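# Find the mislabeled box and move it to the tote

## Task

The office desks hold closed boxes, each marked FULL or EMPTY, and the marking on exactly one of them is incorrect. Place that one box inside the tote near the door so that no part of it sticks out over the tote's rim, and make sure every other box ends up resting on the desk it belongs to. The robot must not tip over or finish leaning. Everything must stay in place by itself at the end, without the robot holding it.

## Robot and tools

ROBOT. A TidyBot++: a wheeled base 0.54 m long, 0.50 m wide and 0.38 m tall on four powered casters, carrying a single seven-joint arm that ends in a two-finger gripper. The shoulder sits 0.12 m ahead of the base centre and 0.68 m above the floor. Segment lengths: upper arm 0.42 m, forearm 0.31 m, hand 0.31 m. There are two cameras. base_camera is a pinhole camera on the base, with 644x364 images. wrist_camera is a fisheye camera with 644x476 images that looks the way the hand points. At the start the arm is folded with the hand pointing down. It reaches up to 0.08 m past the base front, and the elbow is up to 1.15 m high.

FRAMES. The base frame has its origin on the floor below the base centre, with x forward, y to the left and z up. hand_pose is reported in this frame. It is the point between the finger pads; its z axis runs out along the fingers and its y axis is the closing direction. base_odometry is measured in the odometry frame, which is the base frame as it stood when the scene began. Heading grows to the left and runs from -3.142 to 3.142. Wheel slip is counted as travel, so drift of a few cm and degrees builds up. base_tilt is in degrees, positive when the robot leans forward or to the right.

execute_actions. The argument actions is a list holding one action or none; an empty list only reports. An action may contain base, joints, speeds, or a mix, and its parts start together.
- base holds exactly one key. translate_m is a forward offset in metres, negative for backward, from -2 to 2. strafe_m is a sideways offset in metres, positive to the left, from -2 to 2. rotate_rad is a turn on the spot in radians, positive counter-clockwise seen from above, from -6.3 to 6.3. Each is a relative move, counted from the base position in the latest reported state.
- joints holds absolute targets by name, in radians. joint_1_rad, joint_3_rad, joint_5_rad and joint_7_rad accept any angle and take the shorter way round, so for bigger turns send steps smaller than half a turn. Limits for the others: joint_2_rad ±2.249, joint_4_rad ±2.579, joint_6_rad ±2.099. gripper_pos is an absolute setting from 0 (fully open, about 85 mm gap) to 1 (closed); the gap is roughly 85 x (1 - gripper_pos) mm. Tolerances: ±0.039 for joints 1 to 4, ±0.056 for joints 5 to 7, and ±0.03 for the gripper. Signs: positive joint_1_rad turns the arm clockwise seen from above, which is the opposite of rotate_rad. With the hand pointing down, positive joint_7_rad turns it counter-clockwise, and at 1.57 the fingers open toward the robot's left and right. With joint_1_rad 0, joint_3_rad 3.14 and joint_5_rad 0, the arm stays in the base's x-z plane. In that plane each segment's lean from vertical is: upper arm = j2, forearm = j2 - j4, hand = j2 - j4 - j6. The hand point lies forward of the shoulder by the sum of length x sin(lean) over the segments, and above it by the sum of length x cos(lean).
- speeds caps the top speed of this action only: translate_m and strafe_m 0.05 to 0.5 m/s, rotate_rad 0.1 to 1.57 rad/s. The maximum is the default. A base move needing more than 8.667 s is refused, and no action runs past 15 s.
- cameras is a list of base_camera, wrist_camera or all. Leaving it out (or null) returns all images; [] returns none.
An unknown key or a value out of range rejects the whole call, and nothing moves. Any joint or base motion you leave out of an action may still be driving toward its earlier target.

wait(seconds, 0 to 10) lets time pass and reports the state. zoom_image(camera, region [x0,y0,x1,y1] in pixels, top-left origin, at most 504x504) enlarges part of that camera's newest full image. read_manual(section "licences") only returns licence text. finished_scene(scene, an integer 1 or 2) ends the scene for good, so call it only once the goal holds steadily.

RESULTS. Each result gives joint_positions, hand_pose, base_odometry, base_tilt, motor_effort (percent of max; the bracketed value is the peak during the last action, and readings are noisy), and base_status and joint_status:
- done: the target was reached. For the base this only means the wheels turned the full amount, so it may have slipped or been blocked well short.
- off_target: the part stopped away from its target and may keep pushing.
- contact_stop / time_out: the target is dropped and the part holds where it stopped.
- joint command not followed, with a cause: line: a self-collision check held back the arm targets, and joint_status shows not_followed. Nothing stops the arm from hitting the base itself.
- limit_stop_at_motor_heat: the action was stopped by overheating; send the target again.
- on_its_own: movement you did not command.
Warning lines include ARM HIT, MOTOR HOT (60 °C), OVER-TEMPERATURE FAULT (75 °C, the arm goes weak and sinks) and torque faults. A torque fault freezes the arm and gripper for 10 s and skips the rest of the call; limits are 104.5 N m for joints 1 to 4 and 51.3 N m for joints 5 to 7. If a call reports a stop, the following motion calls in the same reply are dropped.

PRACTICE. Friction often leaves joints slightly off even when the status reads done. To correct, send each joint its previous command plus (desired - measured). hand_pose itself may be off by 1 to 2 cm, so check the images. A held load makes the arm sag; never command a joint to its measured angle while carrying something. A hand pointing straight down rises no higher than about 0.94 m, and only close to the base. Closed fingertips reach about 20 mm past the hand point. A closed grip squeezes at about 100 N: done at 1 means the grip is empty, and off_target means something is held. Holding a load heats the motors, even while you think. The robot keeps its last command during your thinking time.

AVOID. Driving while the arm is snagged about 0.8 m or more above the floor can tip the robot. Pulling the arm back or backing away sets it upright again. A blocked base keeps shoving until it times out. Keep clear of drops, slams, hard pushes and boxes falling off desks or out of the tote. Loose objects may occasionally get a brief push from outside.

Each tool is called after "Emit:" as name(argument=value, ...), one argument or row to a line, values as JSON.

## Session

Emit:
execute_actions(
  actions=[],
)

Scene clock: 0.00 s.
base_odometry: x=+0.000 y=+0.000 heading=+0.000 (m, m, rad; odometry frame)
base_tilt: forward=+0.3 right=-0.2 (deg)
base_status: not commanded
joint_positions: joint_1_rad=-0.006 joint_2_rad=-0.410 joint_3_rad=+3.168 joint_4_rad=-2.550 joint_5_rad=-0.007 joint_6_rad=-0.831 joint_7_rad=+1.517 gripper_pos=+0.000
joint_status: not commanded
motor_effort: joint_1_rad=+0 joint_2_rad=+1 joint_3_rad=+0 joint_4_rad=+12 joint_5_rad=-1 joint_6_rad=+2 joint_7_rad=+1 (%)
hand_pose: x=+0.2693 y=+0.0012 z=+0.5917 quat_wxyz=(-0.010, +0.996, -0.039, +0.085) (m; base frame)
pictures: base_camera, wrist_camera
Images, in order (width x height): base_camera 644x364, wrist_camera 644x476.

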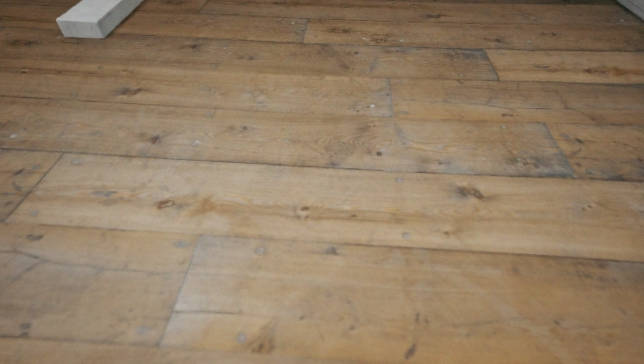

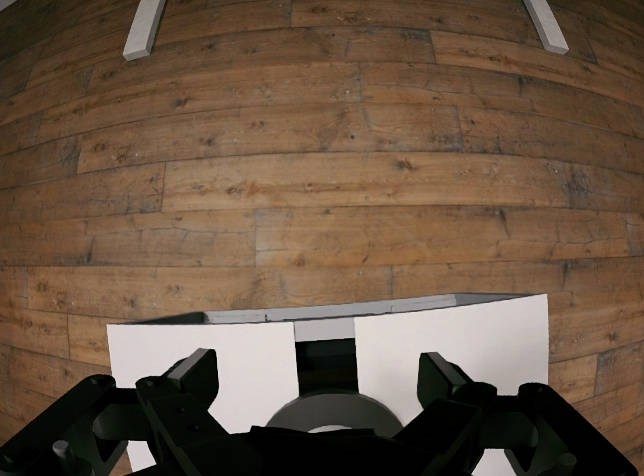

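Emit:
execute_actions(
  actions=[
    {"base":{"rotate_rad":-0.07},"joints":{"joint_1_rad":0,"joint_2_rad":-0.4,"joint_3_rad":3.13,"joint_4_rad":-1.0,"joint_6_rad":-1.59,"joint_7_rad":1.59}},
  ],
)

Emit:
execute_actions(
  actions=[
    {"base":{"translate_m":0.2}},
  ],
  cameras=["wrist_camera"],
)

Scene clock: 3.17 s.
base_odometry: x=+0.000 y=+0.000 heading=-0.070 (m, m, rad; odometry frame)
base_tilt: forward=+0.3 right=-0.2 (deg)
base_status: done
joint_positions: joint_1_rad=-0.006 joint_2_rad=-0.410 joint_3_rad=+3.142 joint_4_rad=-1.010 joint_5_rad=-0.007 joint_6_rad=-1.547 joint_7_rad=+1.565 gripper_pos=+0.000
joint_status: all done
motor_effort: joint_1_rad=+0(1) joint_2_rad=+1(6) joint_3_rad=+0(0) joint_4_rad=+15(21) joint_5_rad=-1(1) joint_6_rad=+8(8) joint_7_rad=+1(1) (%)
hand_pose: x=+0.3899 y=+0.0048 z=+1.1576 quat_wxyz=(-0.006, +0.879, +0.001, +0.477) (m; base frame)
pictures: base_camera, wrist_camera
Images, in order (width x height): base_camera 644x364, wrist_camera 644x476.

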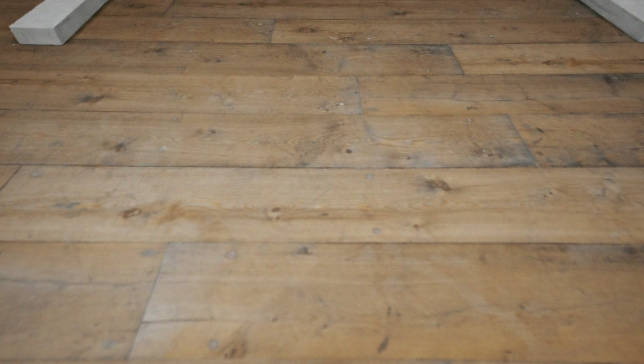

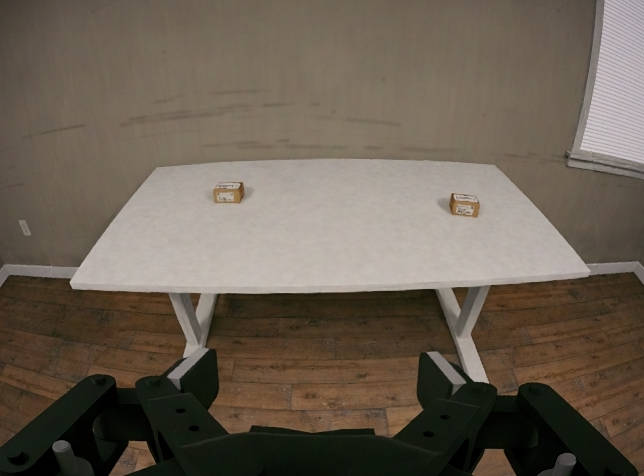

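Scene clock: 4.80 s.
base_odometry: x=+0.200 y=-0.014 heading=-0.070 (m, m, rad; odometry frame)
base_tilt: forward=+0.3 right=-0.2 (deg)
base_status: done
joint_positions: joint_1_rad=-0.006 joint_2_rad=-0.393 joint_3_rad=+3.141 joint_4_rad=-1.009 joint_5_rad=-0.007 joint_6_rad=-1.548 joint_7_rad=+1.565 gripper_pos=+0.000
joint_status: not commanded
motor_effort: joint_1_rad=+0(0) joint_2_rad=+0(6) joint_3_rad=+0(0) joint_4_rad=+15(16) joint_5_rad=+0(1) joint_6_rad=+8(8) joint_7_rad=+1(1) (%)
hand_pose: x=+0.3974 y=+0.0055 z=+1.1530 quat_wxyz=(-0.006, +0.883, +0.002, +0.469) (m; base frame)
pictures: wrist_camera
Images, in order (width x height): wrist_camera 644x476.

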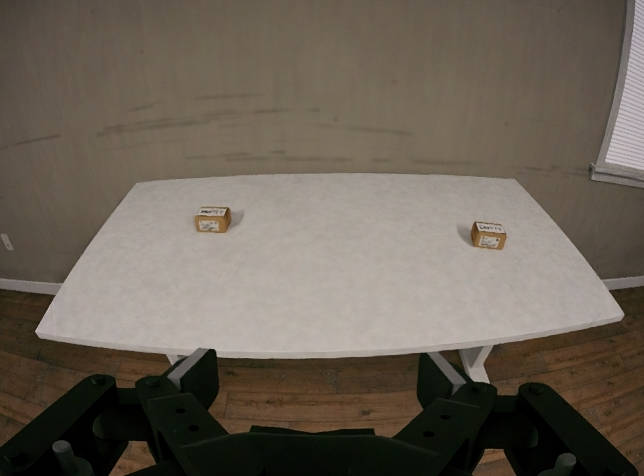

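Emit:
execute_actions(
  actions=[
    {"base":{"strafe_m":0.12},"joints":{"joint_1_rad":0.21,"joint_2_rad":0.74,"joint_3_rad":3.14,"joint_4_rad":-0.68,"joint_5_rad":-0.825,"joint_6_rad":-1.61,"joint_7_rad":3.16}},
  ],
  cameras=[],
)

Emit:
execute_actions(
  actions=[
    {"base":{"translate_m":0.39},"joints":{"joint_4_rad":-0.76}},
  ],
  cameras=["wrist_camera"],
)

Scene clock: 8.47 s.
base_odometry: x=+0.208 y=+0.106 heading=-0.070 (m, m, rad; odometry frame)
base_tilt: forward=+0.3 right=-0.2 (deg)
base_status: done
joint_positions: joint_1_rad=+0.199 joint_2_rad=+0.740 joint_3_rad=+3.134 joint_4_rad=-0.695 joint_5_rad=-0.775 joint_6_rad=-1.566 joint_7_rad=+3.138 gripper_pos=+0.000
joint_status: all done
motor_effort: joint_1_rad=+0(1) joint_2_rad=-43(46) joint_3_rad=-3(3) joint_4_rad=+18(19) joint_5_rad=-7(7) joint_6_rad=+2(8) joint_7_rad=+1(1) (%)
hand_pose: x=+0.7758 y=+0.0939 z=+0.8167 quat_wxyz=(-0.191, +0.698, +0.604, +0.334) (m; base frame)
pictures: none
No camera images: the call's "cameras" was empty. Leave "cameras" out to get every camera's image.

Scene clock: 10.60 s.
base_odometry: x=+0.598 y=+0.079 heading=-0.069 (m, m, rad; odometry frame)
base_tilt: forward=+0.4 right=-0.2 (deg)
base_status: done
joint_positions: joint_1_rad=+0.201 joint_2_rad=+0.741 joint_3_rad=+3.134 joint_4_rad=-0.754 joint_5_rad=-0.777 joint_6_rad=-1.571 joint_7_rad=+3.138 gripper_pos=+0.000
joint_status: all done
motor_effort: joint_1_rad=+0(1) joint_2_rad=-44(46) joint_3_rad=-3(3) joint_4_rad=+18(19) joint_5_rad=-7(7) joint_6_rad=+2(3) joint_7_rad=+1(1) (%)
hand_pose: x=+0.7639 y=+0.0956 z=+0.7959 quat_wxyz=(-0.216, +0.706, +0.596, +0.316) (m; base frame)
pictures: wrist_camera
Images, in order (width x height): wrist_camera 644x476.

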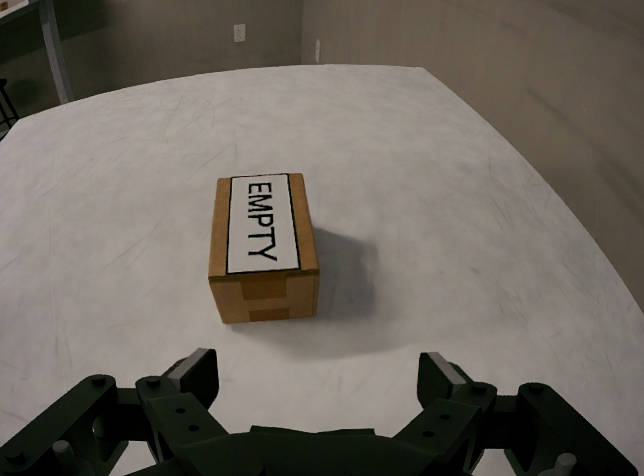

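Emit:
execute_actions(
  actions=[
    {"joints":{"joint_1_rad":0.10,"joint_4_rad":-0.815}},
  ],
  cameras=["wrist_camera"],
)

Emit:
execute_actions(
  actions=[
    {"base":{"strafe_m":0.033}},
  ],
  cameras=["wrist_camera"],
)

Emit:
execute_actions(
  actions=[
    {"joints":{"gripper_pos":1}},
  ],
  cameras=[],
)

Emit:
execute_actions(
  actions=[
    {"joints":{"joint_4_rad":-0.72}},
  ],
  cameras=["wrist_camera"],
)

Scene clock: 12.47 s.
base_odometry: x=+0.598 y=+0.079 heading=-0.070 (m, m, rad; odometry frame)
base_tilt: forward=+0.4 right=-0.2 (deg)
base_status: not commanded
joint_positions: joint_1_rad=+0.097 joint_2_rad=+0.741 joint_3_rad=+3.136 joint_4_rad=-0.803 joint_5_rad=-0.778 joint_6_rad=-1.571 joint_7_rad=+3.138 gripper_pos=+0.000
joint_status: all done
motor_effort: joint_1_rad=+0(4) joint_2_rad=-43(44) joint_3_rad=-4(4) joint_4_rad=+17(18) joint_5_rad=-7(7) joint_6_rad=+1(2) joint_7_rad=+1(1) (%)
hand_pose: x=+0.7406 y=+0.1628 z=+0.7798 quat_wxyz=(-0.248, +0.681, +0.625, +0.289) (m; base frame)
pictures: wrist_camera
Images, in order (width x height): wrist_camera 644x476.

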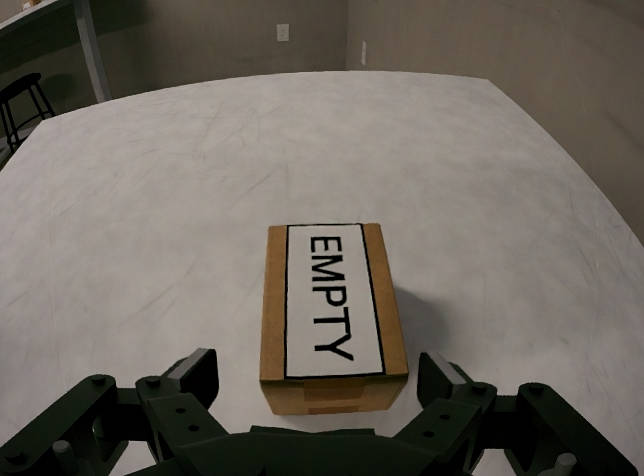

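Scene clock: 13.53 s.
base_odometry: x=+0.600 y=+0.112 heading=-0.070 (m, m, rad; odometry frame)
base_tilt: forward=+0.4 right=-0.2 (deg)
base_status: done
joint_positions: joint_1_rad=+0.094 joint_2_rad=+0.741 joint_3_rad=+3.136 joint_4_rad=-0.803 joint_5_rad=-0.778 joint_6_rad=-1.571 joint_7_rad=+3.138 gripper_pos=+0.000
joint_status: not commanded
motor_effort: joint_1_rad=+0(4) joint_2_rad=-43(45) joint_3_rad=-3(4) joint_4_rad=+17(17) joint_5_rad=-7(8) joint_6_rad=+1(1) joint_7_rad=+1(1) (%)
hand_pose: x=+0.7403 y=+0.1641 z=+0.7799 quat_wxyz=(-0.249, +0.680, +0.626, +0.289) (m; base frame)
pictures: wrist_camera
Images, in order (width x height): wrist_camera 644x476.

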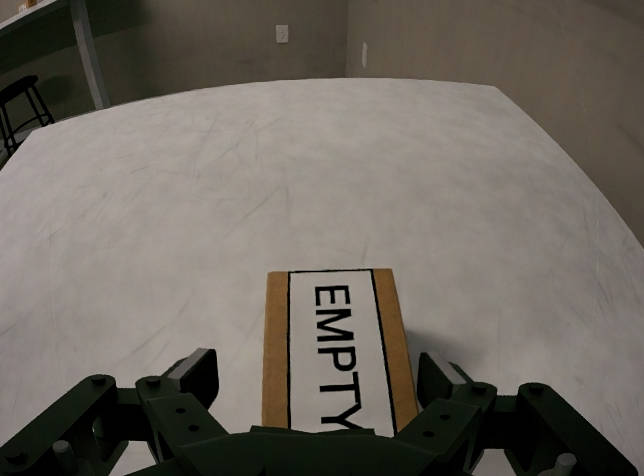

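Scene clock: 14.63 s.
base_odometry: x=+0.600 y=+0.112 heading=-0.070 (m, m, rad; odometry frame)
base_tilt: forward=+0.4 right=-0.1 (deg)
base_status: not commanded
joint_positions: joint_1_rad=+0.095 joint_2_rad=+0.741 joint_3_rad=+3.136 joint_4_rad=-0.804 joint_5_rad=-0.780 joint_6_rad=-1.571 joint_7_rad=+3.138 gripper_pos=+0.356
joint_status: gripper_pos off_target (ended at +0.356, target +1.000)
motor_effort: joint_1_rad=+0(1) joint_2_rad=-43(45) joint_3_rad=-3(3) joint_4_rad=+18(18) joint_5_rad=-7(7) joint_6_rad=+1(2) joint_7_rad=+1(1) (%)
hand_pose: x=+0.7402 y=+0.1645 z=+0.7806 quat_wxyz=(-0.249, +0.680, +0.626, +0.290) (m; base frame)
pictures: none
No camera images: the call's "cameras" was empty. Leave "cameras" out to get every camera's image.

Scene clock: 15.53 s.
base_odometry: x=+0.600 y=+0.112 heading=-0.070 (m, m, rad; odometry frame)
base_tilt: forward=+0.3 right=-0.2 (deg)
base_status: not commanded
joint_positions: joint_1_rad=+0.095 joint_2_rad=+0.740 joint_3_rad=+3.136 joint_4_rad=-0.728 joint_5_rad=-0.780 joint_6_rad=-1.571 joint_7_rad=+3.138 gripper_pos=+0.356
joint_status: all done
motor_effort: joint_1_rad=+0(0) joint_2_rad=-43(45) joint_3_rad=-4(3) joint_4_rad=+18(18) joint_5_rad=-7(8) joint_6_rad=+2(2) joint_7_rad=+1(1) (%)
hand_pose: x=+0.7553 y=+0.1630 z=+0.8061 quat_wxyz=(-0.223, +0.669, +0.636, +0.313) (m; base frame)
pictures: wrist_camera
Images, in order (width x height): wrist_camera 644x476.

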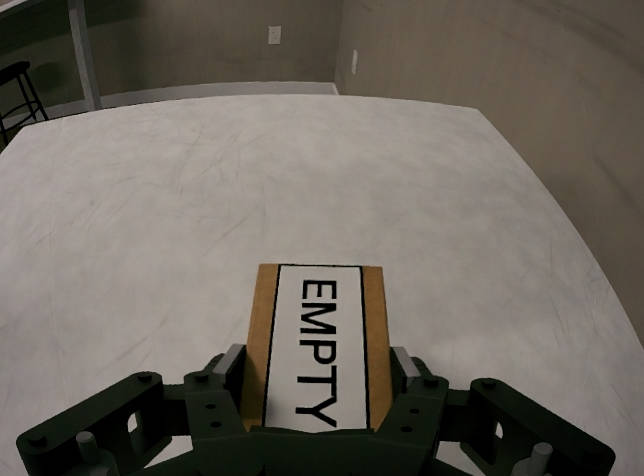

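Emit:
execute_actions(
  actions=[
    {"joints":{"joint_4_rad":-0.813}},
  ],
  cameras=[],
)

Emit:
execute_actions(
  actions=[
    {"joints":{"gripper_pos":0}},
  ],
  cameras=[],
)

Emit:
execute_actions(
  actions=[
    {"joints":{"joint_2_rad":0.47,"joint_7_rad":3.0}},
  ],
  cameras=[],
)

Emit:
execute_actions(
  actions=[
    {"base":{"strafe_m":-0.16},"joints":{"joint_1_rad":0.21,"joint_5_rad":0.82,"joint_7_rad":-0.01}},
  ],
  cameras=[],
)

Emit:
execute_actions(
  actions=[
    {"joints":{"joint_2_rad":0.73}},
  ],
  cameras=["wrist_camera"],
)

Scene clock: 17.00 s.
base_odometry: x=+0.600 y=+0.112 heading=-0.070 (m, m, rad; odometry frame)
base_tilt: forward=+0.3 right=-0.2 (deg)
base_status: not commanded
joint_positions: joint_1_rad=+0.095 joint_2_rad=+0.740 joint_3_rad=+3.136 joint_4_rad=-0.805 joint_5_rad=-0.781 joint_6_rad=-1.571 joint_7_rad=+3.138 gripper_pos=+0.356
joint_status: all done
motor_effort: joint_1_rad=+0(1) joint_2_rad=-43(45) joint_3_rad=-2(3) joint_4_rad=+18(18) joint_5_rad=-7(7) joint_6_rad=+1(2) joint_7_rad=+1(1) (%)
hand_pose: x=+0.7400 y=+0.1649 z=+0.7806 quat_wxyz=(-0.250, +0.680, +0.626, +0.290) (m; base frame)
pictures: none
No camera images: the call's "cameras" was empty. Leave "cameras" out to get every camera's image.

Scene clock: 18.10 s.
base_odometry: x=+0.600 y=+0.112 heading=-0.070 (m, m, rad; odometry frame)
base_tilt: forward=+0.3 right=-0.2 (deg)
base_status: not commanded
joint_positions: joint_1_rad=+0.095 joint_2_rad=+0.740 joint_3_rad=+3.136 joint_4_rad=-0.805 joint_5_rad=-0.781 joint_6_rad=-1.571 joint_7_rad=+3.138 gripper_pos=+0.000
joint_status: all done
motor_effort: joint_1_rad=+0(0) joint_2_rad=-43(44) joint_3_rad=-3(3) joint_4_rad=+17(18) joint_5_rad=-7(7) joint_6_rad=+1(1) joint_7_rad=+1(1) (%)
hand_pose: x=+0.7400 y=+0.1649 z=+0.7806 quat_wxyz=(-0.250, +0.680, +0.626, +0.290) (m; base frame)
pictures: none
No camera images: the call's "cameras" was empty. Leave "cameras" out to get every camera's image.

Scene clock: 19.73 s.
base_odometry: x=+0.600 y=+0.112 heading=-0.070 (m, m, rad; odometry frame)
base_tilt: forward=+0.4 right=-0.2 (deg)
base_status: not commanded
joint_positions: joint_1_rad=+0.095 joint_2_rad=+0.465 joint_3_rad=+3.136 joint_4_rad=-0.806 joint_5_rad=-0.781 joint_6_rad=-1.571 joint_7_rad=+3.024 gripper_pos=+0.000
joint_status: all done
motor_effort: joint_1_rad=+0(0) joint_2_rad=-35(46) joint_3_rad=-3(4) joint_4_rad=+18(19) joint_5_rad=-7(8) joint_6_rad=+3(4) joint_7_rad=+1(1) (%)
hand_pose: x=+0.6903 y=+0.1696 z=+0.9407 quat_wxyz=(-0.175, +0.674, +0.620, +0.362) (m; base frame)
pictures: none
No camera images: the call's "cameras" was empty. Leave "cameras" out to get every camera's image.

Scene clock: 22.73 s.
base_odometry: x=+0.589 y=-0.048 heading=-0.069 (m, m, rad; odometry frame)
base_tilt: forward=+0.3 right=-0.1 (deg)
base_status: done
joint_positions: joint_1_rad=+0.203 joint_2_rad=+0.465 joint_3_rad=+3.138 joint_4_rad=-0.806 joint_5_rad=+0.787 joint_6_rad=-1.571 joint_7_rad=-0.005 gripper_pos=+0.000
joint_status: all done
motor_effort: joint_1_rad=+0(4) joint_2_rad=-35(37) joint_3_rad=+1(3) joint_4_rad=+17(19) joint_5_rad=+6(6) joint_6_rad=+4(4) joint_7_rad=+1(1) (%)
hand_pose: x=+0.6178 y=-0.3254 z=+0.9402 quat_wxyz=(+0.205, +0.532, -0.745, +0.346) (m; base frame)
pictures: none
No camera images: the call's "cameras" was empty. Leave "cameras" out to get every camera's image.

Scene clock: 24.37 s.
base_odometry: x=+0.589 y=-0.048 heading=-0.069 (m, m, rad; odometry frame)
base_tilt: forward=+0.3 right=-0.2 (deg)
base_status: not commanded
joint_positions: joint_1_rad=+0.203 joint_2_rad=+0.735 joint_3_rad=+3.138 joint_4_rad=-0.810 joint_5_rad=+0.787 joint_6_rad=-1.571 joint_7_rad=-0.005 gripper_pos=+0.000
joint_status: all done
motor_effort: joint_1_rad=+0(0) joint_2_rad=-43(49) joint_3_rad=+1(3) joint_4_rad=+18(19) joint_5_rad=+6(7) joint_6_rad=+1(4) joint_7_rad=+1(1) (%)
hand_pose: x=+0.6649 y=-0.3351 z=+0.7816 quat_wxyz=(+0.288, +0.579, -0.720, +0.251) (m; base frame)
pictures: wrist_camera
Images, in order (width x height): wrist_camera 644x476.

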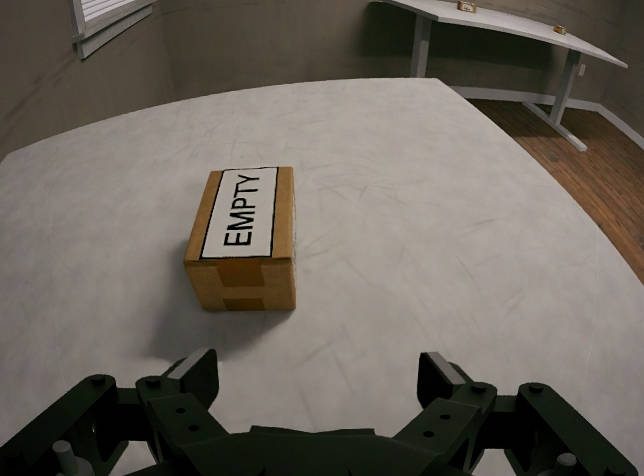

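Emit:
execute_actions(
  actions=[
    {"base":{"strafe_m":-0.152},"joints":{"joint_1_rad":0.105,"joint_2_rad":0.75},"speeds":{"strafe_m":0.15}},
  ],
  cameras=["wrist_camera"],
)

Emit:
execute_actions(
  actions=[
    {"joints":{"gripper_pos":1}},
  ],
  cameras=[],
)

Emit:
execute_actions(
  actions=[
    {"joints":{"joint_4_rad":-0.72}},
  ],
  cameras=["wrist_camera"],
)

Scene clock: 26.67 s.
base_odometry: x=+0.579 y=-0.199 heading=-0.069 (m, m, rad; odometry frame)
base_tilt: forward=+0.4 right=-0.1 (deg)
base_status: done
joint_positions: joint_1_rad=+0.108 joint_2_rad=+0.738 joint_3_rad=+3.138 joint_4_rad=-0.810 joint_5_rad=+0.787 joint_6_rad=-1.571 joint_7_rad=-0.005 gripper_pos=+0.000
joint_status: all done
motor_effort: joint_1_rad=+1(4) joint_2_rad=-43(44) joint_3_rad=+3(3) joint_4_rad=+18(18) joint_5_rad=+7(6) joint_6_rad=+1(2) joint_7_rad=+1(1) (%)
hand_pose: x=+0.6946 y=-0.2815 z=+0.7800 quat_wxyz=(+0.277, +0.613, -0.691, +0.264) (m; base frame)
pictures: wrist_camera
Images, in order (width x height): wrist_camera 644x476.

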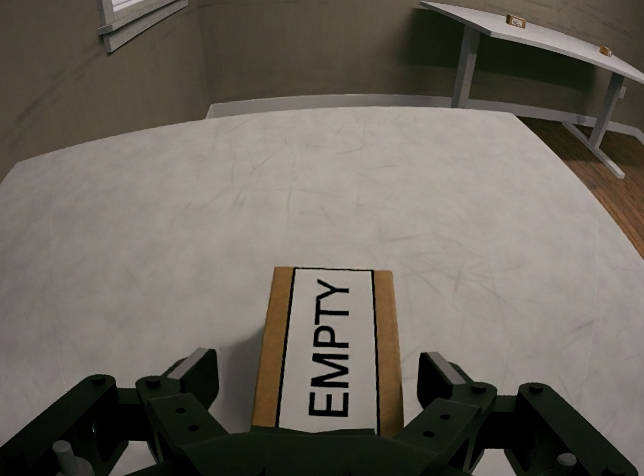

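Scene clock: 27.77 s.
base_odometry: x=+0.579 y=-0.199 heading=-0.069 (m, m, rad; odometry frame)
base_tilt: forward=+0.3 right=-0.2 (deg)
base_status: not commanded
joint_positions: joint_1_rad=+0.108 joint_2_rad=+0.737 joint_3_rad=+3.138 joint_4_rad=-0.810 joint_5_rad=+0.788 joint_6_rad=-1.572 joint_7_rad=-0.005 gripper_pos=+0.370
joint_status: gripper_pos off_target (ended at +0.370, target +1.000)
motor_effort: joint_1_rad=-1(2) joint_2_rad=-41(43) joint_3_rad=+1(3) joint_4_rad=+16(18) joint_5_rad=+5(6) joint_6_rad=+2(2) joint_7_rad=+1(0) (%)
hand_pose: x=+0.6946 y=-0.2817 z=+0.7807 quat_wxyz=(+0.277, +0.613, -0.691, +0.265) (m; base frame)
pictures: none
No camera images: the call's "cameras" was empty. Leave "cameras" out to get every camera's image.

Scene clock: 28.67 s.
base_odometry: x=+0.579 y=-0.199 heading=-0.069 (m, m, rad; odometry frame)
base_tilt: forward=+0.3 right=-0.2 (deg)
base_status: not commanded
joint_positions: joint_1_rad=+0.108 joint_2_rad=+0.746 joint_3_rad=+3.138 joint_4_rad=-0.730 joint_5_rad=+0.788 joint_6_rad=-1.572 joint_7_rad=-0.005 gripper_pos=+0.370
joint_status: all done
motor_effort: joint_1_rad=+0(0) joint_2_rad=-43(45) joint_3_rad=+2(1) joint_4_rad=+17(17) joint_5_rad=+6(7) joint_6_rad=+2(2) joint_7_rad=+1(1) (%)
hand_pose: x=+0.7116 y=-0.2836 z=+0.8014 quat_wxyz=(+0.255, +0.602, -0.700, +0.289) (m; base frame)
pictures: wrist_camera
Images, in order (width x height): wrist_camera 644x476.

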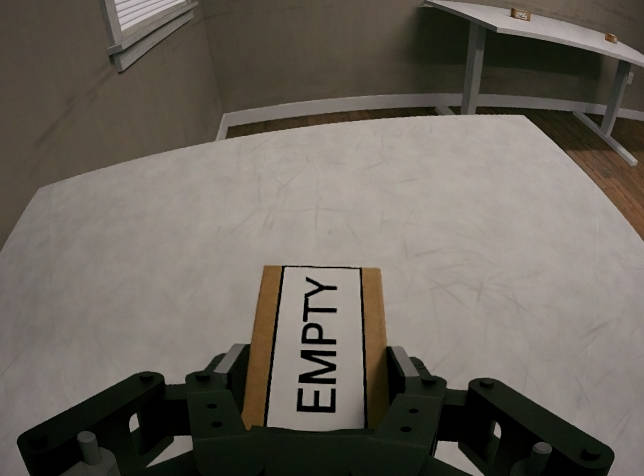

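Emit:
execute_actions(
  actions=[
    {"joints":{"joint_4_rad":-0.80}},
  ],
  cameras=[],
)

Emit:
execute_actions(
  actions=[
    {"joints":{"gripper_pos":0}},
  ],
  cameras=[],
)

Emit:
execute_actions(
  actions=[
    {"joints":{"joint_2_rad":0.62}},
  ],
  cameras=[],
)

Emit:
execute_actions(
  actions=[
    {"base":{"translate_m":-0.5},"joints":{"joint_2_rad":-0.2,"joint_7_rad":1.59}},
  ],
  cameras=[],
)

Emit:
execute_actions(
  actions=[
    {"base":{"rotate_rad":-1.571},"joints":{"joint_1_rad":-0.005,"joint_4_rad":-1.0,"joint_5_rad":-0.04,"joint_6_rad":-1.685}},
  ],
  cameras=["wrist_camera"],
)

Emit:
execute_actions(
  actions=[
    {"base":{"translate_m":0.6}},
  ],
)

Scene clock: 30.20 s.
base_odometry: x=+0.579 y=-0.199 heading=-0.069 (m, m, rad; odometry frame)
base_tilt: forward=+0.4 right=-0.2 (deg)
base_status: not commanded
joint_positions: joint_1_rad=+0.108 joint_2_rad=+0.747 joint_3_rad=+3.138 joint_4_rad=-0.792 joint_5_rad=+0.789 joint_6_rad=-1.572 joint_7_rad=-0.005 gripper_pos=+0.370
joint_status: all done
motor_effort: joint_1_rad=+0(2) joint_2_rad=-42(44) joint_3_rad=+1(2) joint_4_rad=+16(18) joint_5_rad=+5(7) joint_6_rad=+1(1) joint_7_rad=+1(1) (%)
hand_pose: x=+0.6994 y=-0.2825 z=+0.7811 quat_wxyz=(+0.275, +0.611, -0.692, +0.268) (m; base frame)
pictures: none
No camera images: the call's "cameras" was empty. Leave "cameras" out to get every camera's image.

Scene clock: 31.30 s.
base_odometry: x=+0.579 y=-0.199 heading=-0.069 (m, m, rad; odometry frame)
base_tilt: forward=+0.3 right=-0.1 (deg)
base_status: not commanded
joint_positions: joint_1_rad=+0.108 joint_2_rad=+0.747 joint_3_rad=+3.138 joint_4_rad=-0.792 joint_5_rad=+0.789 joint_6_rad=-1.572 joint_7_rad=-0.005 gripper_pos=+0.000
joint_status: all done
motor_effort: joint_1_rad=+0(0) joint_2_rad=-43(43) joint_3_rad=+2(1) joint_4_rad=+17(18) joint_5_rad=+6(6) joint_6_rad=+1(1) joint_7_rad=+1(1) (%)
hand_pose: x=+0.6993 y=-0.2825 z=+0.7811 quat_wxyz=(+0.275, +0.611, -0.692, +0.268) (m; base frame)
pictures: none
No camera images: the call's "cameras" was empty. Leave "cameras" out to get every camera's image.

Scene clock: 32.60 s.
base_odometry: x=+0.579 y=-0.199 heading=-0.069 (m, m, rad; odometry frame)
base_tilt: forward=+0.4 right=-0.1 (deg)
base_status: not commanded
joint_positions: joint_1_rad=+0.108 joint_2_rad=+0.615 joint_3_rad=+3.138 joint_4_rad=-0.793 joint_5_rad=+0.789 joint_6_rad=-1.572 joint_7_rad=-0.005 gripper_pos=+0.000
joint_status: all done
motor_effort: joint_1_rad=+0(0) joint_2_rad=-40(47) joint_3_rad=+2(2) joint_4_rad=+18(19) joint_5_rad=+6(7) joint_6_rad=+2(3) joint_7_rad=+1(1) (%)
hand_pose: x=+0.6810 y=-0.2805 z=+0.8594 quat_wxyz=(+0.233, +0.591, -0.707, +0.312) (m; base frame)
pictures: none
No camera images: the call's "cameras" was empty. Leave "cameras" out to get every camera's image.

Scene clock: 35.17 s.
base_odometry: x=+0.079 y=-0.165 heading=-0.069 (m, m, rad; odometry frame)
base_tilt: forward=+0.3 right=-0.1 (deg)
base_status: done
joint_positions: joint_1_rad=+0.107 joint_2_rad=-0.205 joint_3_rad=+3.138 joint_4_rad=-0.794 joint_5_rad=+0.789 joint_6_rad=-1.572 joint_7_rad=+1.569 gripper_pos=+0.000
joint_status: all done
motor_effort: joint_1_rad=+0(2) joint_2_rad=-5(45) joint_3_rad=+0(2) joint_4_rad=+13(19) joint_5_rad=+3(7) joint_6_rad=+8(9) joint_7_rad=+1(0) (%)
hand_pose: x=+0.3661 y=-0.2462 z=+1.2332 quat_wxyz=(+0.361, +0.803, -0.224, +0.417) (m; base frame)
pictures: none
No camera images: the call's "cameras" was empty. Leave "cameras" out to get every camera's image.

Scene clock: 37.47 s.
base_odometry: x=+0.079 y=-0.165 heading=-1.640 (m, m, rad; odometry frame)
base_tilt: forward=+0.3 right=-0.1 (deg)
base_status: done
joint_positions: joint_1_rad=-0.002 joint_2_rad=-0.200 joint_3_rad=+3.144 joint_4_rad=-0.994 joint_5_rad=-0.022 joint_6_rad=-1.642 joint_7_rad=+1.569 gripper_pos=+0.000
joint_status: all done
motor_effort: joint_1_rad=+0(1) joint_2_rad=-8(11) joint_3_rad=+1(2) joint_4_rad=+16(17) joint_5_rad=-1(3) joint_6_rad=+7(7) joint_7_rad=+1(1) (%)
hand_pose: x=+0.4613 y=+0.0077 z=+1.0775 quat_wxyz=(-0.010, +0.938, +0.003, +0.345) (m; base frame)
pictures: wrist_camera
Images, in order (width x height): wrist_camera 644x476.

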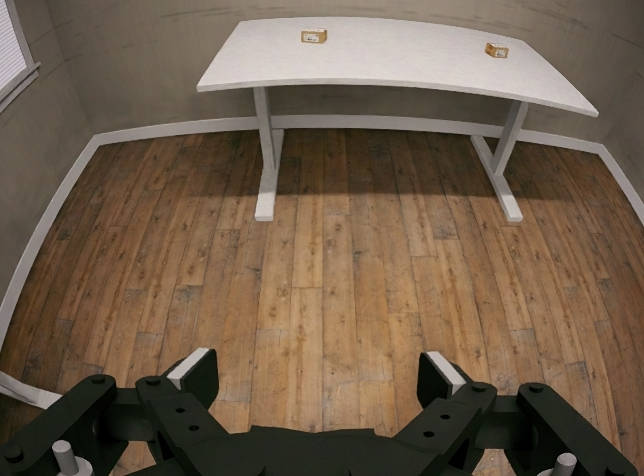

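Scene clock: 40.03 s.
base_odometry: x=+0.038 y=-0.763 heading=-1.640 (m, m, rad; odometry frame)
base_tilt: forward=+0.4 right=-0.2 (deg)
base_status: done
joint_positions: joint_1_rad=-0.002 joint_2_rad=-0.198 joint_3_rad=+3.144 joint_4_rad=-0.994 joint_5_rad=-0.022 joint_6_rad=-1.645 joint_7_rad=+1.569 gripper_pos=+0.000
joint_status: not commanded
motor_effort: joint_1_rad=+0(0) joint_2_rad=-9(12) joint_3_rad=+0(0) joint_4_rad=+17(17) joint_5_rad=-1(1) joint_6_rad=+6(7) joint_7_rad=+1(1) (%)
hand_pose: x=+0.4614 y=+0.0077 z=+1.0763 quat_wxyz=(-0.010, +0.939, +0.003, +0.343) (m; base frame)
pictures: base_camera, wrist_camera
Images, in order (width x height): base_camera 644x364, wrist_camera 644x476.

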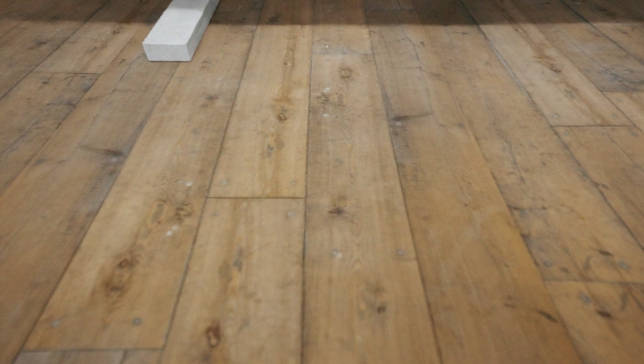

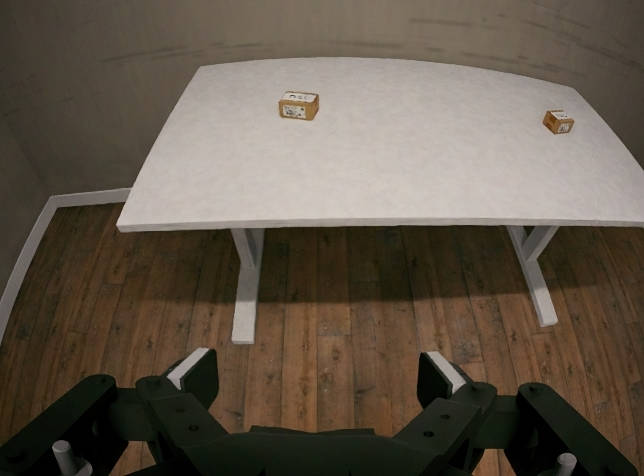

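Emit:
execute_actions(
  actions=[
    {"base":{"translate_m":0.435},"joints":{"joint_1_rad":0.26,"joint_2_rad":0.45,"joint_4_rad":-0.795,"joint_5_rad":-0.825,"joint_6_rad":-1.53,"joint_7_rad":3.16}},
  ],
  cameras=["wrist_camera"],
)

Emit:
execute_actions(
  actions=[
    {"base":{"strafe_m":-0.09},"joints":{"joint_2_rad":0.66}},
  ],
  cameras=["wrist_camera"],
)

Scene clock: 42.90 s.
base_odometry: x=+0.007 y=-1.197 heading=-1.640 (m, m, rad; odometry frame)
base_tilt: forward=+0.4 right=-0.1 (deg)
base_status: done
joint_positions: joint_1_rad=+0.250 joint_2_rad=+0.456 joint_3_rad=+3.144 joint_4_rad=-0.809 joint_5_rad=-0.776 joint_6_rad=-1.569 joint_7_rad=+3.140 gripper_pos=+0.000
joint_status: all done
motor_effort: joint_1_rad=+0(1) joint_2_rad=-34(39) joint_3_rad=-3(3) joint_4_rad=+18(18) joint_5_rad=-7(7) joint_6_rad=+4(7) joint_7_rad=+1(1) (%)
hand_pose: x=+0.7087 y=+0.0749 z=+0.9427 quat_wxyz=(-0.117, +0.688, +0.605, +0.382) (m; base frame)
pictures: wrist_camera
Images, in order (width x height): wrist_camera 644x476.

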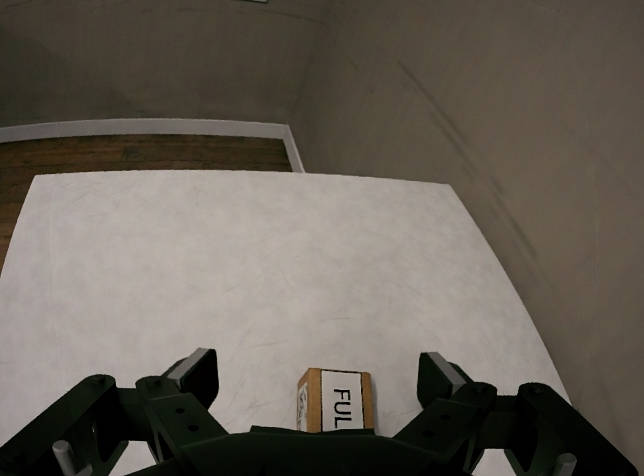

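Scene clock: 44.47 s.
base_odometry: x=-0.083 y=-1.191 heading=-1.640 (m, m, rad; odometry frame)
base_tilt: forward=+0.3 right=-0.1 (deg)
base_status: done
joint_positions: joint_1_rad=+0.264 joint_2_rad=+0.665 joint_3_rad=+3.143 joint_4_rad=-0.802 joint_5_rad=-0.781 joint_6_rad=-1.569 joint_7_rad=+3.140 gripper_pos=+0.000
joint_status: all done
motor_effort: joint_1_rad=+0(3) joint_2_rad=-41(47) joint_3_rad=-4(4) joint_4_rad=+18(19) joint_5_rad=-7(8) joint_6_rad=+2(4) joint_7_rad=+1(1) (%)
hand_pose: x=+0.7519 y=+0.0568 z=+0.8259 quat_wxyz=(-0.192, +0.722, +0.576, +0.331) (m; base frame)
pictures: wrist_camera
Images, in order (width x height): wrist_camera 644x476.

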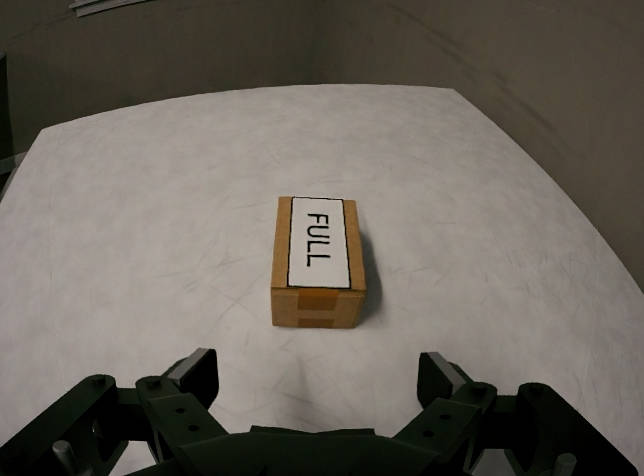

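Emit:
execute_actions(
  actions=[
    {"base":{"translate_m":0.016},"joints":{"joint_2_rad":0.745}},
  ],
  cameras=["wrist_camera"],
)

Scene clock: 45.93 s.
base_odometry: x=-0.084 y=-1.207 heading=-1.641 (m, m, rad; odometry frame)
base_tilt: forward=+0.3 right=-0.2 (deg)
base_status: done
joint_positions: joint_1_rad=+0.264 joint_2_rad=+0.748 joint_3_rad=+3.143 joint_4_rad=-0.799 joint_5_rad=-0.781 joint_6_rad=-1.568 joint_7_rad=+3.140 gripper_pos=+0.000
joint_status: all done
motor_effort: joint_1_rad=+0(1) joint_2_rad=-43(48) joint_3_rad=-3(3) joint_4_rad=+18(19) joint_5_rad=-7(7) joint_6_rad=+1(2) joint_7_rad=+1(1) (%)
hand_pose: x=+0.7621 y=+0.0542 z=+0.7768 quat_wxyz=(-0.222, +0.732, +0.565, +0.309) (m; base frame)
pictures: wrist_camera
Images, in order (width x height): wrist_camera 644x476.

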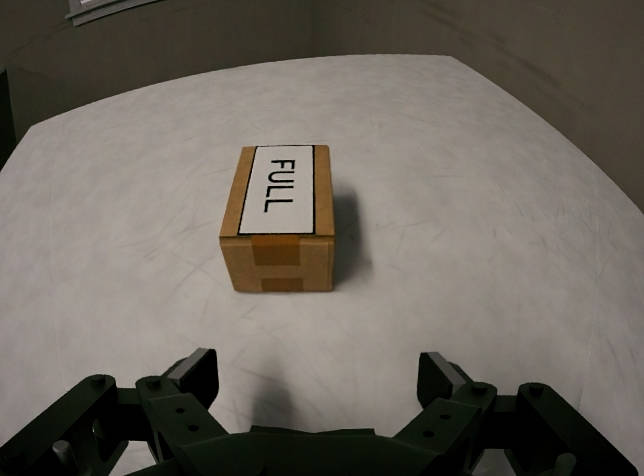

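Emit:
execute_actions(
  actions=[
    {"base":{"strafe_m":0.102}},
  ],
  cameras=["wrist_camera"],
)

Emit:
execute_actions(
  actions=[
    {"joints":{"gripper_pos":1}},
  ],
  cameras=[],
)

Emit:
execute_actions(
  actions=[
    {"joints":{"joint_4_rad":-0.70}},
  ],
  cameras=["wrist_camera"],
)

Scene clock: 48.03 s.
base_odometry: x=+0.018 y=-1.215 heading=-1.641 (m, m, rad; odometry frame)
base_tilt: forward=+0.4 right=-0.2 (deg)
base_status: done
joint_positions: joint_1_rad=+0.256 joint_2_rad=+0.748 joint_3_rad=+3.141 joint_4_rad=-0.799 joint_5_rad=-0.781 joint_6_rad=-1.568 joint_7_rad=+3.140 gripper_pos=+0.000
joint_status: not commanded
motor_effort: joint_1_rad=+0(4) joint_2_rad=-44(46) joint_3_rad=-3(4) joint_4_rad=+17(18) joint_5_rad=-7(7) joint_6_rad=+1(1) joint_7_rad=+1(1) (%)
hand_pose: x=+0.7616 y=+0.0600 z=+0.7771 quat_wxyz=(-0.223, +0.730, +0.568, +0.309) (m; base frame)
pictures: wrist_camera
Images, in order (width x height): wrist_camera 644x476.

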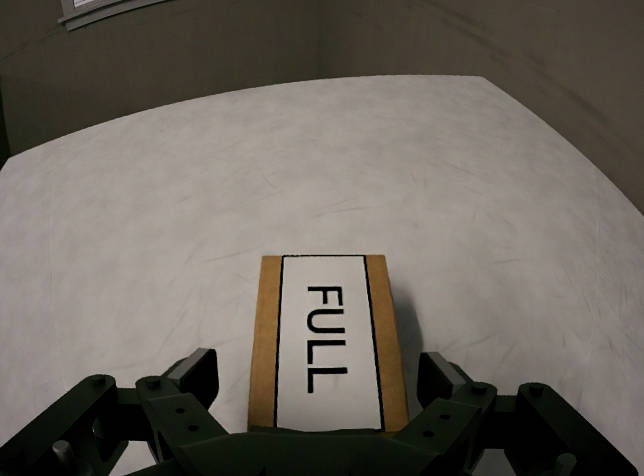

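Scene clock: 49.13 s.
base_odometry: x=+0.018 y=-1.215 heading=-1.641 (m, m, rad; odometry frame)
base_tilt: forward=+0.3 right=-0.2 (deg)
base_status: not commanded
joint_positions: joint_1_rad=+0.256 joint_2_rad=+0.747 joint_3_rad=+3.141 joint_4_rad=-0.798 joint_5_rad=-0.782 joint_6_rad=-1.568 joint_7_rad=+3.140 gripper_pos=+0.358
joint_status: gripper_pos off_target (ended at +0.358, target +1.000)
motor_effort: joint_1_rad=+0(2) joint_2_rad=-44(44) joint_3_rad=-3(4) joint_4_rad=+18(19) joint_5_rad=-8(9) joint_6_rad=+2(0) joint_7_rad=+1(1) (%)
hand_pose: x=+0.7618 y=+0.0600 z=+0.7779 quat_wxyz=(-0.223, +0.729, +0.568, +0.310) (m; base frame)
pictures: none
No camera images: the call's "cameras" was empty. Leave "cameras" out to get every camera's image.

Scene clock: 50.03 s.
base_odometry: x=+0.018 y=-1.215 heading=-1.641 (m, m, rad; odometry frame)
base_tilt: forward=+0.4 right=-0.2 (deg)
base_status: not commanded
joint_positions: joint_1_rad=+0.256 joint_2_rad=+0.757 joint_3_rad=+3.141 joint_4_rad=-0.719 joint_5_rad=-0.782 joint_6_rad=-1.568 joint_7_rad=+3.140 gripper_pos=+0.358
joint_status: all done
motor_effort: joint_1_rad=+0(0) joint_2_rad=-47(48) joint_3_rad=-4(4) joint_4_rad=+19(19) joint_5_rad=-9(10) joint_6_rad=+2(2) joint_7_rad=+1(1) (%)
hand_pose: x=+0.7784 y=+0.0557 z=+0.7979 quat_wxyz=(-0.197, +0.720, +0.578, +0.329) (m; base frame)
pictures: wrist_camera
Images, in order (width x height): wrist_camera 644x476.

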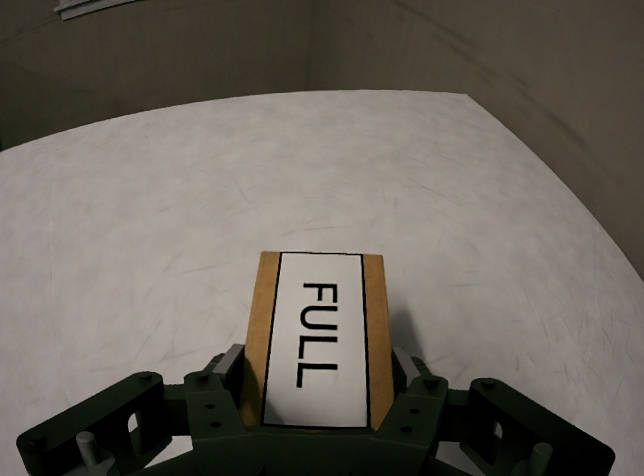

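Emit:
execute_actions(
  actions=[
    {"joints":{"joint_4_rad":-0.78}},
  ],
  cameras=[],
)

Emit:
execute_actions(
  actions=[
    {"joints":{"gripper_pos":0}},
  ],
  cameras=[],
)

Emit:
execute_actions(
  actions=[
    {"joints":{"joint_2_rad":0.47,"joint_7_rad":3.0}},
  ],
  cameras=[],
)

Emit:
execute_actions(
  actions=[
    {"base":{"strafe_m":-0.54},"joints":{"joint_1_rad":-0.26,"joint_4_rad":-0.81,"joint_5_rad":0.82,"joint_7_rad":-0.01}},
  ],
  cameras=[],
)

Emit:
execute_actions(
  actions=[
    {"joints":{"joint_2_rad":0.736}},
  ],
  cameras=["wrist_camera"],
)

Scene clock: 51.47 s.
base_odometry: x=+0.018 y=-1.215 heading=-1.641 (m, m, rad; odometry frame)
base_tilt: forward=+0.3 right=-0.1 (deg)
base_status: not commanded
joint_positions: joint_1_rad=+0.256 joint_2_rad=+0.757 joint_3_rad=+3.141 joint_4_rad=-0.780 joint_5_rad=-0.784 joint_6_rad=-1.567 joint_7_rad=+3.140 gripper_pos=+0.358
joint_status: all done
motor_effort: joint_1_rad=+0(2) joint_2_rad=-45(48) joint_3_rad=-4(4) joint_4_rad=+18(20) joint_5_rad=-8(10) joint_6_rad=+2(0) joint_7_rad=+1(1) (%)
hand_pose: x=+0.7668 y=+0.0589 z=+0.7782 quat_wxyz=(-0.220, +0.728, +0.569, +0.313) (m; base frame)
pictures: none
No camera images: the call's "cameras" was empty. Leave "cameras" out to get every camera's image.

Scene clock: 52.57 s.
base_odometry: x=+0.018 y=-1.215 heading=-1.641 (m, m, rad; odometry frame)
base_tilt: forward=+0.3 right=-0.1 (deg)
base_status: not commanded
joint_positions: joint_1_rad=+0.256 joint_2_rad=+0.754 joint_3_rad=+3.141 joint_4_rad=-0.780 joint_5_rad=-0.784 joint_6_rad=-1.567 joint_7_rad=+3.140 gripper_pos=+0.000
joint_status: all done
motor_effort: joint_1_rad=+0(0) joint_2_rad=-44(47) joint_3_rad=-3(3) joint_4_rad=+17(19) joint_5_rad=-7(9) joint_6_rad=+1(2) joint_7_rad=+1(1) (%)
hand_pose: x=+0.7665 y=+0.0590 z=+0.7803 quat_wxyz=(-0.219, +0.728, +0.569, +0.314) (m; base frame)
pictures: none
No camera images: the call's "cameras" was empty. Leave "cameras" out to get every camera's image.

Scene clock: 54.20 s.
base_odometry: x=+0.018 y=-1.215 heading=-1.641 (m, m, rad; odometry frame)
base_tilt: forward=+0.3 right=-0.2 (deg)
base_status: not commanded
joint_positions: joint_1_rad=+0.256 joint_2_rad=+0.465 joint_3_rad=+3.141 joint_4_rad=-0.780 joint_5_rad=-0.784 joint_6_rad=-1.567 joint_7_rad=+3.024 gripper_pos=+0.000
joint_status: all done
motor_effort: joint_1_rad=+0(0) joint_2_rad=-35(45) joint_3_rad=-3(4) joint_4_rad=+18(19) joint_5_rad=-7(8) joint_6_rad=+4(4) joint_7_rad=+1(1) (%)
hand_pose: x=+0.7147 y=+0.0725 z=+0.9507 quat_wxyz=(-0.133, +0.718, +0.564, +0.384) (m; base frame)
pictures: none
No camera images: the call's "cameras" was empty. Leave "cameras" out to get every camera's image.

Scene clock: 57.20 s.
base_odometry: x=-0.521 y=-1.177 heading=-1.641 (m, m, rad; odometry frame)
base_tilt: forward=+0.3 right=-0.2 (deg)
base_status: done
joint_positions: joint_1_rad=-0.257 joint_2_rad=+0.466 joint_3_rad=+3.141 joint_4_rad=-0.795 joint_5_rad=+0.781 joint_6_rad=-1.567 joint_7_rad=-0.002 gripper_pos=+0.000
joint_status: all done
motor_effort: joint_1_rad=+0(4) joint_2_rad=-35(39) joint_3_rad=+2(3) joint_4_rad=+18(19) joint_5_rad=+6(6) joint_6_rad=+4(4) joint_7_rad=+1(1) (%)
hand_pose: x=+0.7130 y=-0.0689 z=+0.9430 quat_wxyz=(+0.115, +0.688, -0.604, +0.386) (m; base frame)
pictures: none
No camera images: the call's "cameras" was empty. Leave "cameras" out to get every camera's image.

Scene clock: 58.83 s.
base_odometry: x=-0.521 y=-1.177 heading=-1.641 (m, m, rad; odometry frame)
base_tilt: forward=+0.3 right=-0.2 (deg)
base_status: not commanded
joint_positions: joint_1_rad=-0.257 joint_2_rad=+0.741 joint_3_rad=+3.141 joint_4_rad=-0.806 joint_5_rad=+0.781 joint_6_rad=-1.567 joint_7_rad=-0.002 gripper_pos=+0.000
joint_status: all done
motor_effort: joint_1_rad=+0(0) joint_2_rad=-43(49) joint_3_rad=+2(3) joint_4_rad=+17(19) joint_5_rad=+6(7) joint_6_rad=+1(4) joint_7_rad=+1(1) (%)
hand_pose: x=+0.7591 y=-0.0568 z=+0.7784 quat_wxyz=(+0.222, +0.730, -0.568, +0.309) (m; base frame)
pictures: wrist_camera
Images, in order (width x height): wrist_camera 644x476.

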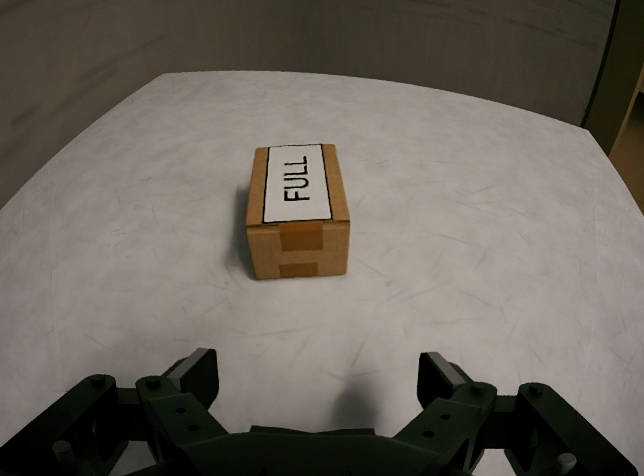

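Emit:
execute_actions(
  actions=[
    {"base":{"translate_m":0.039},"joints":{"joint_2_rad":0.75}},
  ],
  cameras=[],
)

Emit:
execute_actions(
  actions=[
    {"base":{"strafe_m":-0.112}},
  ],
  cameras=["wrist_camera"],
)

Emit:
execute_actions(
  actions=[
    {"joints":{"gripper_pos":1}},
  ],
  cameras=[],
)

Emit:
execute_actions(
  actions=[
    {"joints":{"joint_4_rad":-0.71}},
  ],
  cameras=["wrist_camera"],
)

Scene clock: 60.27 s.
base_odometry: x=-0.524 y=-1.216 heading=-1.641 (m, m, rad; odometry frame)
base_tilt: forward=+0.4 right=-0.2 (deg)
base_status: done
joint_positions: joint_1_rad=-0.257 joint_2_rad=+0.745 joint_3_rad=+3.141 joint_4_rad=-0.806 joint_5_rad=+0.781 joint_6_rad=-1.567 joint_7_rad=-0.002 gripper_pos=+0.000
joint_status: all done
motor_effort: joint_1_rad=+1(2) joint_2_rad=-42(47) joint_3_rad=+2(3) joint_4_rad=+17(19) joint_5_rad=+6(7) joint_6_rad=+1(2) joint_7_rad=+1(1) (%)
hand_pose: x=+0.7596 y=-0.0567 z=+0.7756 quat_wxyz=(+0.224, +0.730, -0.568, +0.308) (m; base frame)
pictures: none
No camera images: the call's "cameras" was empty. Leave "cameras" out to get every camera's image.

Scene clock: 61.73 s.
base_odometry: x=-0.636 y=-1.209 heading=-1.641 (m, m, rad; odometry frame)
base_tilt: forward=+0.3 right=-0.1 (deg)
base_status: done
joint_positions: joint_1_rad=-0.254 joint_2_rad=+0.745 joint_3_rad=+3.142 joint_4_rad=-0.806 joint_5_rad=+0.781 joint_6_rad=-1.567 joint_7_rad=-0.002 gripper_pos=+0.000
joint_status: not commanded
motor_effort: joint_1_rad=+0(4) joint_2_rad=-43(45) joint_3_rad=+2(3) joint_4_rad=+17(18) joint_5_rad=+6(7) joint_6_rad=+1(1) joint_7_rad=+1(1) (%)
hand_pose: x=+0.7594 y=-0.0584 z=+0.7756 quat_wxyz=(+0.224, +0.729, -0.569, +0.308) (m; base frame)
pictures: wrist_camera
Images, in order (width x height): wrist_camera 644x476.

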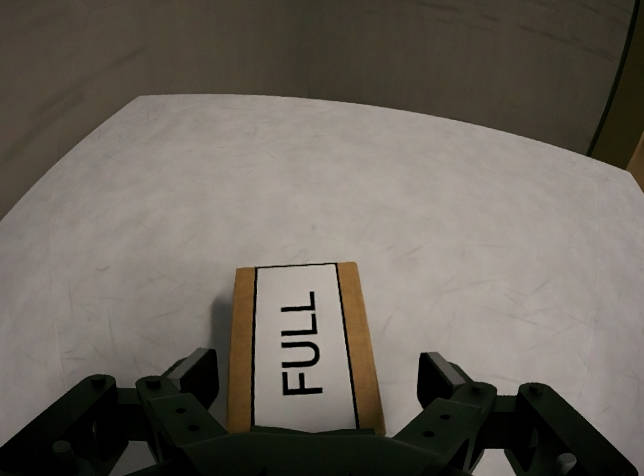

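Scene clock: 62.83 s.
base_odometry: x=-0.636 y=-1.209 heading=-1.641 (m, m, rad; odometry frame)
base_tilt: forward=+0.3 right=-0.1 (deg)
base_status: not commanded
joint_positions: joint_1_rad=-0.256 joint_2_rad=+0.745 joint_3_rad=+3.142 joint_4_rad=-0.806 joint_5_rad=+0.782 joint_6_rad=-1.564 joint_7_rad=-0.002 gripper_pos=+0.352
joint_status: gripper_pos off_target (ended at +0.352, target +1.000)
motor_effort: joint_1_rad=+0(2) joint_2_rad=-42(44) joint_3_rad=+2(3) joint_4_rad=+16(18) joint_5_rad=+6(8) joint_6_rad=+1(1) joint_7_rad=+1(1) (%)
hand_pose: x=+0.7604 y=-0.0575 z=+0.7765 quat_wxyz=(+0.223, +0.730, -0.568, +0.309) (m; base frame)
pictures: none
No camera images: the call's "cameras" was empty. Leave "cameras" out to get every camera's image.

Scene clock: 63.77 s.
base_odometry: x=-0.636 y=-1.209 heading=-1.641 (m, m, rad; odometry frame)
base_tilt: forward=+0.3 right=-0.1 (deg)
base_status: not commanded
joint_positions: joint_1_rad=-0.256 joint_2_rad=+0.769 joint_3_rad=+3.141 joint_4_rad=-0.737 joint_5_rad=+0.782 joint_6_rad=-1.564 joint_7_rad=-0.002 gripper_pos=+0.352
joint_status: all done
motor_effort: joint_1_rad=+0(0) joint_2_rad=-49(50) joint_3_rad=+3(3) joint_4_rad=+21(21) joint_5_rad=+9(10) joint_6_rad=+2(3) joint_7_rad=+1(1) (%)
hand_pose: x=+0.7766 y=-0.0531 z=+0.7841 quat_wxyz=(+0.206, +0.724, -0.574, +0.322) (m; base frame)
pictures: wrist_camera
Images, in order (width x height): wrist_camera 644x476.

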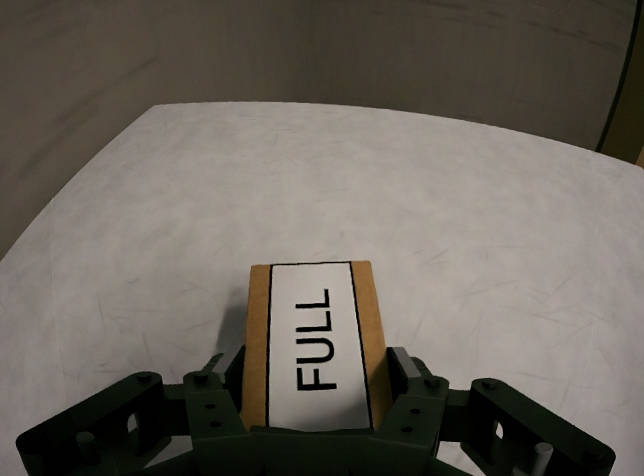

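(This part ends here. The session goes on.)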